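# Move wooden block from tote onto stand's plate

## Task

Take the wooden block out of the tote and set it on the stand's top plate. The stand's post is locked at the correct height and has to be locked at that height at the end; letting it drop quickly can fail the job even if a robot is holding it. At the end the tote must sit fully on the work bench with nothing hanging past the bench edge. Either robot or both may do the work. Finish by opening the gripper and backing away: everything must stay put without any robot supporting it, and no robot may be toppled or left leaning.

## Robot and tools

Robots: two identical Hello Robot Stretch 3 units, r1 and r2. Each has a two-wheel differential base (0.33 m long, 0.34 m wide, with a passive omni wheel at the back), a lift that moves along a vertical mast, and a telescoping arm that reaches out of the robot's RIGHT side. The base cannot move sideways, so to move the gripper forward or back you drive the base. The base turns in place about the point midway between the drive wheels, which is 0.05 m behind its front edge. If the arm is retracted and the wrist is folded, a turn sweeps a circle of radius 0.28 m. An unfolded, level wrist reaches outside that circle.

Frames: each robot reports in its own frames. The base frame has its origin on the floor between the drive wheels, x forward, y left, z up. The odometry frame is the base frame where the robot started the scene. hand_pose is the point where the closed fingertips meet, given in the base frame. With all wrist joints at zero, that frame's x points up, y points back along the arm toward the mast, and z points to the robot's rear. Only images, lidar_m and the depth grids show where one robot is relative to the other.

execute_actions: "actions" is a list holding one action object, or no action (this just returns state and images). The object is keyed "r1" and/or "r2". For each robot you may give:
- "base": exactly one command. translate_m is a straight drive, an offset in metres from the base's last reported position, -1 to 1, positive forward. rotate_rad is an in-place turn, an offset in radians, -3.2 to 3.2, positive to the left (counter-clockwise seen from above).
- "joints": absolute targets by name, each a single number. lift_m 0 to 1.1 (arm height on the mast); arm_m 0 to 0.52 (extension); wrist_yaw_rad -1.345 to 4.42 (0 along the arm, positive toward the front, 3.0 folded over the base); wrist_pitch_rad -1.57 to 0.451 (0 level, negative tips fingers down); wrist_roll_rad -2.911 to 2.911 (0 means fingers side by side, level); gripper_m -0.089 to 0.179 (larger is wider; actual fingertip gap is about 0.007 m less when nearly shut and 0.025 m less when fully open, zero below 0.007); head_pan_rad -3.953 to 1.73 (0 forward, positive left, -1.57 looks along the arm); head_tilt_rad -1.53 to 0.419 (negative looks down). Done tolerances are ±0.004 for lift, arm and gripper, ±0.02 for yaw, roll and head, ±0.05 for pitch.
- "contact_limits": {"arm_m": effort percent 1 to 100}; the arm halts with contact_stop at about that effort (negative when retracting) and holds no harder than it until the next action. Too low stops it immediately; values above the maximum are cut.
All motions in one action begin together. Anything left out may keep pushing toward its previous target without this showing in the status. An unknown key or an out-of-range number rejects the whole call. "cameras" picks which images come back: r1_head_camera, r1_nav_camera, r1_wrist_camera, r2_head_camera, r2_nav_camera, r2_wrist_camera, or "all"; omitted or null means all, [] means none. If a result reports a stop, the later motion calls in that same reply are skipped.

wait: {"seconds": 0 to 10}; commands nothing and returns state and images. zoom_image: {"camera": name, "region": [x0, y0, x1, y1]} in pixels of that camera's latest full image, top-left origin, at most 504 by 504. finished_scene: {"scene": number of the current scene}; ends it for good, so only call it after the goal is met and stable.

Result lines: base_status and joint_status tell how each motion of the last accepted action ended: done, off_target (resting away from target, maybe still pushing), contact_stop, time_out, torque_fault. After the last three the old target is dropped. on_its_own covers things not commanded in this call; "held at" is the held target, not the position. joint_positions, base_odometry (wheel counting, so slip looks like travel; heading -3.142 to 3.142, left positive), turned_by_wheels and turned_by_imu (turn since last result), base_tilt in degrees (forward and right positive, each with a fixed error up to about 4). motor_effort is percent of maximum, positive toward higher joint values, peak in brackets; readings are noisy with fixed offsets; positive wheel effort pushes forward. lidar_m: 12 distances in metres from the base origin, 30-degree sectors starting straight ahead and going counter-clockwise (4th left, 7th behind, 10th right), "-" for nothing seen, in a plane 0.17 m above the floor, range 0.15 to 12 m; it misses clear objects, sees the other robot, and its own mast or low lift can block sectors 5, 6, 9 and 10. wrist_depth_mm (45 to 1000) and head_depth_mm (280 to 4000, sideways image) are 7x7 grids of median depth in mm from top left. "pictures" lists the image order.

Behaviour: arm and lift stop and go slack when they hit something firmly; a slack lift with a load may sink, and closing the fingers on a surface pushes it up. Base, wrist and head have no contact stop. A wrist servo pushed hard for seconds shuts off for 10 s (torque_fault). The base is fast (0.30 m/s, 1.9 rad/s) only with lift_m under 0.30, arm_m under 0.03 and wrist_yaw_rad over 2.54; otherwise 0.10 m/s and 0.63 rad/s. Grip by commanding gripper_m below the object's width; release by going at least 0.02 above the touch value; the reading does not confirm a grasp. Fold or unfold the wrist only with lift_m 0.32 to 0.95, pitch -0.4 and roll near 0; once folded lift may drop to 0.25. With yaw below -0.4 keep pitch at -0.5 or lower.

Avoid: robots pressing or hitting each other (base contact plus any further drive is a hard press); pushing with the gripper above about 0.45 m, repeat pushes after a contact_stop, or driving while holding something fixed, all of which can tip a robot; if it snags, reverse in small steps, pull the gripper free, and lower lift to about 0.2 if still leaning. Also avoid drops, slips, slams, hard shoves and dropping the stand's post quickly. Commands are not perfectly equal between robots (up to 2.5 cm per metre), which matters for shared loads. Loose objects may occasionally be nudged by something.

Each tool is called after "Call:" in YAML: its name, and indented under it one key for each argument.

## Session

Call:
execute_actions:
  actions: []
  cameras: ["r1_nav_camera","r2_nav_camera"]

Scene clock: 0.00 s.
r1.base_odometry: x=+0.000 y=+0.000 heading=+0.000 (m, m, rad; r1's odometry frame)
r1.turned_by_wheels: +0.000 (rad since the last result)
r1.turned_by_imu: +0.000 (rad since the last result)
r1.base_tilt: forward=+0.9 right=-0.4 (deg)
r1.lidar_m: 3.91 1.13 1.85 5.22 2.17 1.12 0.92 0.91 1.01 1.58 3.64 2.00
r1.head_depth_mm: 1905 2460 - - - 3981 2553 / 1905 2615 - - - - 2555 / 1882 2767 - - - 3994 2589 / 1862 2725 - - - - 2592 / 1861 2740 - - - 3909 2605 / 1845 2707 3926 3905 3888 3798 2601 / 1858 2682 3731 3686 3679 3649 2612
r1.base_status: not commanded
r1.joint_positions: lift_m=+0.481 arm_m=+0.000 wrist_yaw_rad=+2.898 wrist_pitch_rad=-0.431 wrist_roll_rad=-0.004 gripper_m=+0.037 head_pan_rad=-0.001 head_tilt_rad=+0.013
r1.joint_status: not commanded
r1.motor_effort: left_wheel=-1 right_wheel=+0 lift_m=+18 arm_m=+0 wrist_yaw_rad=-1 wrist_pitch_rad=+5 wrist_roll_rad=+0 gripper_m=+0 head_pan_rad=+1 head_tilt_rad=+2 (%)
r1.hand_pose: x=+0.0325 y=+0.0712 z=+0.4905 quat_wxyz=(+0.234, +0.702, +0.067, +0.669) (m; r1's base frame)
r1.wrist_depth_mm: - - - - - - - / - - - - - - - / - - - - - - - / - - - - - - - / 900 - 990 920 928 921 872 / 781 - - 753 789 743 758 / 652 663 616 641 640 634 640
r2.base_odometry: x=+0.000 y=+0.000 heading=+0.000 (m, m, rad; r2's odometry frame)
r2.turned_by_wheels: +0.000 (rad since the last result)
r2.turned_by_imu: +0.000 (rad since the last result)
r2.base_tilt: forward=+0.7 right=-0.4 (deg)
r2.lidar_m: 1.77 5.52 1.06 0.70 0.64 0.65 0.81 1.69 3.21 4.00 4.06 1.47
r2.head_depth_mm: 2049 3086 - - - 1780 2265 / 2073 3123 - - - 2744 2254 / 2094 3149 - - 2627 3097 2058 / 2126 3241 - - - 2904 2122 / 2129 3213 - - - 3175 2176 / 2135 3338 - - - 3168 2194 / 2146 3310 - - - 3159 2176
r2.base_status: not commanded
r2.joint_positions: lift_m=+0.504 arm_m=+0.001 wrist_yaw_rad=+2.790 wrist_pitch_rad=-0.507 wrist_roll_rad=+0.016 gripper_m=+0.037 head_pan_rad=-0.002 head_tilt_rad=-0.005
r2.joint_status: not commanded
r2.motor_effort: left_wheel=+1 right_wheel=-1 lift_m=+21 arm_m=+0 wrist_yaw_rad=+1 wrist_pitch_rad=+5 wrist_roll_rad=+0 gripper_m=+0 head_pan_rad=-1 head_tilt_rad=+2 (%)
r2.hand_pose: x=+0.0519 y=+0.0534 z=+0.4972 quat_wxyz=(+0.295, +0.710, +0.053, +0.637) (m; r2's base frame)
r2.wrist_depth_mm: 587 673 887 - - - - / - 718 945 - - - - / - 793 995 - - - - / - 854 965 981 960 950 947 / 660 846 848 824 833 821 809 / 692 - - 710 - 715 693 / 651 647 644 633 629 619 627
pictures: r1_nav_camera (sideways: a quarter turn counterclockwise sets it upright), r2_nav_camera (sideways: a quarter turn counterclockwise sets it upright)
Images, in order (width x height): r1_nav_camera 672x504, r2_nav_camera 672x504.

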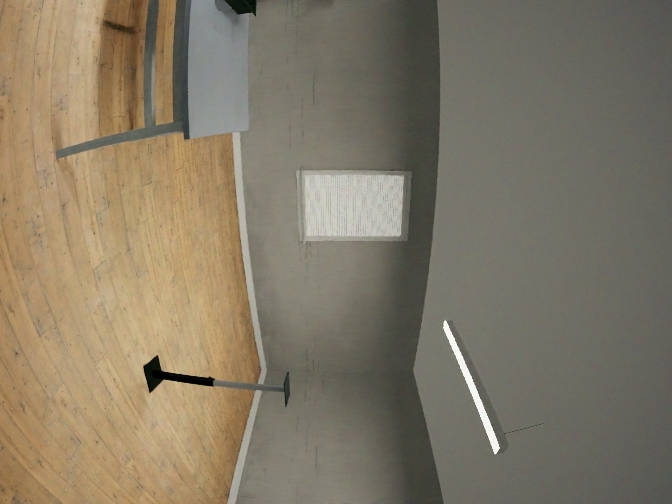

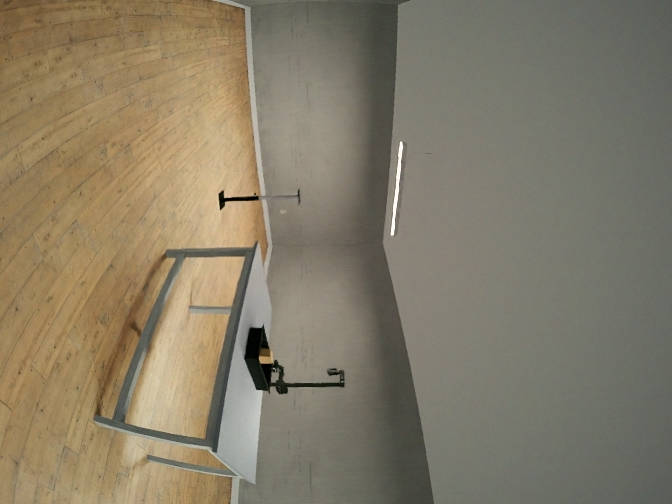

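Call:
execute_actions:
  actions:
    - {"r1":{"joints":{"head_pan_rad":0.9,"head_tilt_rad":-0.25,"lift_m":0.28}}}
  cameras: ["r1_head_camera"]

Scene clock: 6.93 s.
r1.base_odometry: x=+0.000 y=+0.000 heading=+0.000 (m, m, rad; r1's odometry frame)
r1.turned_by_wheels: +0.000 (rad since the last result)
r1.turned_by_imu: -0.001 (rad since the last result)
r1.base_tilt: forward=+0.9 right=-0.6 (deg)
r1.lidar_m: 3.90 1.12 1.86 5.21 2.17 1.12 0.92 0.91 1.01 1.58 3.63 2.00
r1.head_depth_mm: 3472 3573 3731 3853 1378 1892 1722 / 3475 3755 3893 3996 1376 2002 1724 / 3464 3932 - - 1378 2086 1725 / 3512 - - - 1442 2182 1726 / 3470 - - - 1514 2284 1736 / 3462 - - - 1611 2285 1733 / 3462 - - - 1744 2294 1743
r1.base_status: not commanded
r1.joint_positions: lift_m=+0.280 arm_m=+0.000 wrist_yaw_rad=+2.898 wrist_pitch_rad=-0.431 wrist_roll_rad=-0.004 gripper_m=+0.037 head_pan_rad=+0.893 head_tilt_rad=-0.246
r1.joint_status: all done
r1.motor_effort: left_wheel=-1(1) right_wheel=+0(0) lift_m=+12(16) arm_m=+0(0) wrist_yaw_rad=+0(0) wrist_pitch_rad=+5(5) wrist_roll_rad=+0(0) gripper_m=+0(0) head_pan_rad=+3(26) head_tilt_rad=-3(24) (%)
r1.hand_pose: x=+0.0325 y=+0.0712 z=+0.2901 quat_wxyz=(+0.234, +0.702, +0.067, +0.669) (m; r1's base frame)
r1.wrist_depth_mm: - - - - - - - / - - - - - - - / - - - - - - - / 747 751 788 757 787 768 764 / 625 - 630 601 610 601 608 / 513 - - 518 522 507 508 / 442 - - 433 423 431 437
r2.base_odometry: x=+0.000 y=+0.000 heading=+0.000 (m, m, rad; r2's odometry frame)
r2.turned_by_wheels: +0.000 (rad since the last result)
r2.turned_by_imu: -0.001 (rad since the last result)
r2.base_tilt: forward=+0.5 right=-0.2 (deg)
r2.lidar_m: 1.76 5.53 1.06 0.70 0.64 0.65 0.81 1.69 3.20 4.02 4.08 1.47
r2.head_depth_mm: 2035 3100 - - - 1799 2267 / 2082 3141 - - - 2745 2270 / 2079 3173 - - 2638 3034 2060 / 2112 3246 - - - 2887 2151 / 2111 3259 - - - 3174 2196 / 2145 3320 - - - 3147 2191 / 2163 3319 - - - 3097 2141
r2.base_status: not commanded
r2.joint_positions: lift_m=+0.504 arm_m=+0.001 wrist_yaw_rad=+2.790 wrist_pitch_rad=-0.507 wrist_roll_rad=+0.016 gripper_m=+0.037 head_pan_rad=-0.002 head_tilt_rad=-0.005
r2.joint_status: not commanded
r2.motor_effort: left_wheel=+1(0) right_wheel=-1(1) lift_m=+21(20) arm_m=-1(0) wrist_yaw_rad=+1(1) wrist_pitch_rad=+4(4) wrist_roll_rad=+0(0) gripper_m=+0(0) head_pan_rad=+0(0) head_tilt_rad=+2(2) (%)
r2.hand_pose: x=+0.0519 y=+0.0534 z=+0.4972 quat_wxyz=(+0.295, +0.710, +0.053, +0.637) (m; r2's base frame)
r2.wrist_depth_mm: 581 681 886 - - - - / - 724 951 - - - - / - 776 - - - - - / - 845 937 978 955 940 936 / 655 847 864 821 840 804 818 / 704 - - 713 - 696 697 / 652 639 649 640 634 627 622
pictures: r1_head_camera (sideways: a quarter turn clockwise sets it upright)
Images, in order (width x height): r1_head_camera 896x504.

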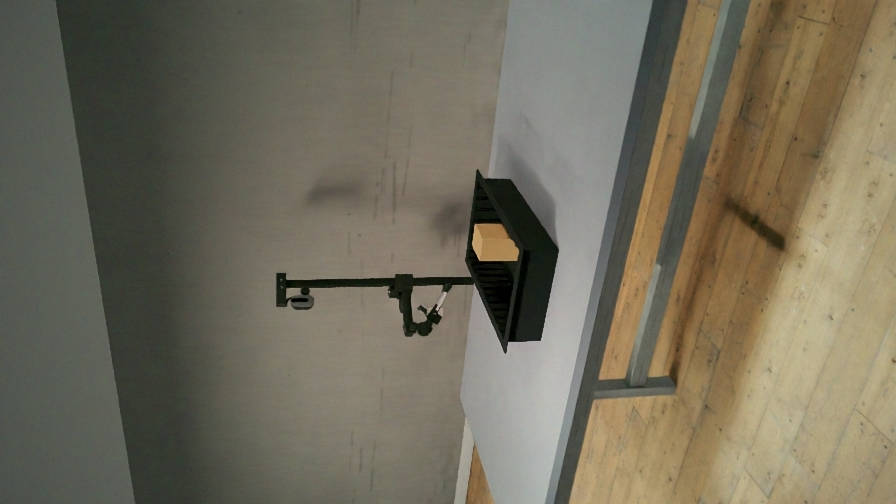

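Call:
execute_actions:
  actions:
    - {"r1":{"base":{"rotate_rad":1.26}}}
  cameras: []

Call:
execute_actions:
  actions:
    - {"r1":{"base":{"translate_m":0.82}}}
  cameras: []

Call:
execute_actions:
  actions:
    - {"r1":{"base":{"rotate_rad":0.79},"joints":{"head_pan_rad":-1.57,"head_tilt_rad":-0.5}}}
  cameras: ["r1_head_camera"]

Scene clock: 30.27 s.
r1.base_odometry: x=+0.000 y=+0.000 heading=+1.260 (m, m, rad; r1's odometry frame)
r1.turned_by_wheels: +1.260 (rad since the last result)
r1.turned_by_imu: +1.265 (rad since the last result)
r1.base_tilt: forward=+0.8 right=-0.5 (deg)
r1.lidar_m: 1.86 5.16 1.56 1.00 0.91 0.92 1.14 2.25 3.68 2.00 1.13 1.79
r1.head_depth_mm: 3506 - - - 3307 2251 1716 / 3490 - - - 3349 2270 1732 / 3486 - - - 3314 2278 1723 / 3489 - - - 3333 2280 1734 / 3130 3406 3495 3576 3127 2274 1727 / 2384 2398 2448 2466 2513 2270 1741 / 1860 1883 1890 1905 1986 1999 1737
r1.base_status: done
r1.joint_positions: lift_m=+0.280 arm_m=+0.000 wrist_yaw_rad=+2.898 wrist_pitch_rad=-0.431 wrist_roll_rad=-0.004 gripper_m=+0.037 head_pan_rad=+0.893 head_tilt_rad=-0.247
r1.joint_status: not commanded
r1.motor_effort: left_wheel=-3(10) right_wheel=+2(9) lift_m=+13(13) arm_m=+0(0) wrist_yaw_rad=+0(0) wrist_pitch_rad=+5(5) wrist_roll_rad=+0(0) gripper_m=+0(1) head_pan_rad=+3(4) head_tilt_rad=-2(2) (%)
r1.hand_pose: x=+0.0325 y=+0.0712 z=+0.2901 quat_wxyz=(+0.234, +0.702, +0.067, +0.669) (m; r1's base frame)
r1.wrist_depth_mm: - 871 - - - - - / - 953 - - - - - / - 964 - - - - - / 714 749 780 773 777 791 747 / 612 - 622 621 609 593 607 / 513 - - 506 519 514 508 / 454 - - 433 433 428 438
r2.base_odometry: x=+0.000 y=+0.000 heading=+0.000 (m, m, rad; r2's odometry frame)
r2.turned_by_wheels: +0.000 (rad since the last result)
r2.turned_by_imu: -0.001 (rad since the last result)
r2.base_tilt: forward=+0.6 right=-0.3 (deg)
r2.lidar_m: 1.77 5.55 1.06 0.70 0.64 0.65 0.81 1.68 3.20 3.98 4.06 1.47
r2.head_depth_mm: 2051 3074 - - - 1784 2265 / 2081 3166 - - - 2721 2254 / 2085 3145 - - 2632 3052 2050 / 2109 3243 - - - 2823 2137 / 2127 3293 - - - 3208 2206 / 2136 3310 - - - 3207 2202 / 2172 3345 - - - 3103 2175
r2.base_status: not commanded
r2.joint_positions: lift_m=+0.504 arm_m=+0.001 wrist_yaw_rad=+2.790 wrist_pitch_rad=-0.507 wrist_roll_rad=+0.016 gripper_m=+0.037 head_pan_rad=-0.002 head_tilt_rad=-0.005
r2.joint_status: not commanded
r2.motor_effort: left_wheel=+1(1) right_wheel=-1(1) lift_m=+20(20) arm_m=+0(0) wrist_yaw_rad=+1(1) wrist_pitch_rad=+5(5) wrist_roll_rad=+1(0) gripper_m=-1(0) head_pan_rad=+1(1) head_tilt_rad=+1(2) (%)
r2.hand_pose: x=+0.0519 y=+0.0534 z=+0.4972 quat_wxyz=(+0.295, +0.710, +0.053, +0.637) (m; r2's base frame)
r2.wrist_depth_mm: 586 683 884 - - - - / - 714 947 - - - - / - 765 992 - - - - / - 848 939 978 963 975 934 / 651 835 850 839 852 805 798 / 690 - - 722 - 702 703 / 647 636 640 629 632 622 632
pictures: none
No camera images: the call's "cameras" was empty. Leave "cameras" out to get every camera's image.

Scene clock: 34.77 s.
r1.base_odometry: x=+0.251 y=+0.781 heading=+1.260 (m, m, rad; r1's odometry frame)
r1.turned_by_wheels: +0.000 (rad since the last result)
r1.turned_by_imu: +0.002 (rad since the last result)
r1.base_tilt: forward=+0.8 right=-0.6 (deg)
r1.lidar_m: 1.03 4.53 2.40 1.57 1.43 1.44 1.78 3.56 2.24 0.83 1.26 1.27
r1.head_depth_mm: 3511 - - - 3298 2262 1727 / 3534 - - - 3309 2272 1728 / 3506 - - - 3300 2270 1718 / 3481 - - - 3330 2279 1731 / 3474 - - - 3326 2285 1736 / 3417 3867 3885 3954 3276 2287 1735 / 2950 3007 3046 3096 2965 2289 1740
r1.base_status: done
r1.joint_positions: lift_m=+0.280 arm_m=+0.000 wrist_yaw_rad=+2.898 wrist_pitch_rad=-0.431 wrist_roll_rad=-0.004 gripper_m=+0.037 head_pan_rad=+0.893 head_tilt_rad=-0.247
r1.joint_status: not commanded
r1.motor_effort: left_wheel=-3(7) right_wheel=+2(8) lift_m=+13(12) arm_m=+0(0) wrist_yaw_rad=+0(1) wrist_pitch_rad=+5(5) wrist_roll_rad=+0(0) gripper_m=-1(0) head_pan_rad=+2(3) head_tilt_rad=-2(2) (%)
r1.hand_pose: x=+0.0325 y=+0.0712 z=+0.2901 quat_wxyz=(+0.234, +0.702, +0.067, +0.669) (m; r1's base frame)
r1.wrist_depth_mm: - - - - - - - / - - - - - - - / - - - - - - - / 744 763 768 752 726 762 767 / 596 - 640 599 608 603 614 / 510 - - 502 525 509 502 / 450 - - 435 428 432 434
r2.base_odometry: x=+0.000 y=+0.000 heading=+0.000 (m, m, rad; r2's odometry frame)
r2.turned_by_wheels: +0.000 (rad since the last result)
r2.turned_by_imu: +0.000 (rad since the last result)
r2.base_tilt: forward=+0.5 right=-0.5 (deg)
r2.lidar_m: 1.77 4.91 1.06 0.70 0.64 0.65 0.81 1.69 3.20 4.02 4.08 1.47
r2.head_depth_mm: 2034 3103 - - - 1792 2307 / 2060 3133 - - - 2709 2249 / 2097 3177 - - 2614 3072 2059 / 2125 3224 - - - 2890 2141 / 2135 3273 - - - 3227 2221 / 2136 3286 - - - 3160 2201 / 2150 3318 - - - 3096 2169
r2.base_status: not commanded
r2.joint_positions: lift_m=+0.504 arm_m=+0.001 wrist_yaw_rad=+2.790 wrist_pitch_rad=-0.507 wrist_roll_rad=+0.016 gripper_m=+0.037 head_pan_rad=-0.002 head_tilt_rad=-0.005
r2.joint_status: not commanded
r2.motor_effort: left_wheel=+1(1) right_wheel=-1(1) lift_m=+20(20) arm_m=+0(0) wrist_yaw_rad=+1(0) wrist_pitch_rad=+5(4) wrist_roll_rad=+1(0) gripper_m=+0(1) head_pan_rad=+0(1) head_tilt_rad=+2(2) (%)
r2.hand_pose: x=+0.0519 y=+0.0534 z=+0.4972 quat_wxyz=(+0.295, +0.710, +0.053, +0.637) (m; r2's base frame)
r2.wrist_depth_mm: 591 684 890 - - - - / - 712 950 - - - - / - 765 - - - - - / - 855 958 969 959 953 944 / 648 838 841 830 834 820 815 / 702 - - 722 - 717 696 / 651 635 634 633 631 626 625
pictures: none
No camera images: the call's "cameras" was empty. Leave "cameras" out to get every camera's image.

Scene clock: 36.57 s.
r1.base_odometry: x=+0.251 y=+0.781 heading=+2.050 (m, m, rad; r1's odometry frame)
r1.turned_by_wheels: +0.790 (rad since the last result)
r1.turned_by_imu: +0.794 (rad since the last result)
r1.base_tilt: forward=+0.8 right=-0.6 (deg)
r1.lidar_m: 4.01 1.82 1.45 1.43 1.54 2.29 4.26 0.83 1.28 1.26 1.36 1.03
r1.head_depth_mm: 2862 3108 3349 1210 882 759 1378 / 2894 3129 3405 1209 879 781 1380 / 2927 3132 3371 1147 880 786 1379 / 2925 3168 3470 1041 846 794 1381 / 2948 3215 3468 1138 843 1535 1376 / 2957 3202 3477 1100 861 1537 1378 / 2972 3210 3529 1206 877 1531 1377
r1.base_status: done
r1.joint_positions: lift_m=+0.280 arm_m=+0.000 wrist_yaw_rad=+2.898 wrist_pitch_rad=-0.431 wrist_roll_rad=-0.004 gripper_m=+0.037 head_pan_rad=-1.563 head_tilt_rad=-0.494
r1.joint_status: all done
r1.motor_effort: left_wheel=-3(10) right_wheel=+2(8) lift_m=+13(13) arm_m=+0(0) wrist_yaw_rad=+0(1) wrist_pitch_rad=+5(5) wrist_roll_rad=+0(0) gripper_m=+0(1) head_pan_rad=-3(26) head_tilt_rad=-4(25) (%)
r1.hand_pose: x=+0.0325 y=+0.0712 z=+0.2901 quat_wxyz=(+0.234, +0.702, +0.067, +0.669) (m; r1's base frame)
r1.wrist_depth_mm: - - - - - - - / - - - - - - - / - - - - - - - / 729 769 771 770 763 781 759 / 608 - 640 612 601 599 611 / 505 - - 511 530 508 501 / 451 - - 438 426 435 430
r2.base_odometry: x=+0.000 y=+0.000 heading=+0.000 (m, m, rad; r2's odometry frame)
r2.turned_by_wheels: +0.000 (rad since the last result)
r2.turned_by_imu: +0.000 (rad since the last result)
r2.base_tilt: forward=+0.6 right=-0.4 (deg)
r2.lidar_m: 1.76 5.55 1.06 0.70 0.64 0.65 0.81 1.68 3.20 4.02 4.09 1.46
r2.head_depth_mm: 2032 3073 - - - 1798 2298 / 2066 3158 - - - 2734 2268 / 2086 3187 - - 2613 3049 2062 / 2093 3226 - - - 2847 2145 / 2113 3232 - - - 3168 2205 / 2154 3319 - - - 3125 2210 / 2154 3345 - - - 3120 2155
r2.base_status: not commanded
r2.joint_positions: lift_m=+0.504 arm_m=+0.001 wrist_yaw_rad=+2.790 wrist_pitch_rad=-0.507 wrist_roll_rad=+0.016 gripper_m=+0.037 head_pan_rad=-0.002 head_tilt_rad=-0.005
r2.joint_status: not commanded
r2.motor_effort: left_wheel=+1(1) right_wheel=-1(1) lift_m=+21(20) arm_m=+0(1) wrist_yaw_rad=+0(1) wrist_pitch_rad=+5(4) wrist_roll_rad=+0(1) gripper_m=+0(1) head_pan_rad=+0(0) head_tilt_rad=+2(2) (%)
r2.hand_pose: x=+0.0519 y=+0.0534 z=+0.4972 quat_wxyz=(+0.295, +0.710, +0.053, +0.637) (m; r2's base frame)
r2.wrist_depth_mm: 589 698 871 - - - - / - 712 925 - - - - / - 774 - - - - - / - 848 968 976 948 936 938 / 655 836 836 842 829 815 806 / 695 - - 710 - 700 699 / 650 633 644 632 640 627 632
pictures: r1_head_camera (sideways: a quarter turn clockwise sets it upright)
Images, in order (width x height): r1_head_camera 896x504.

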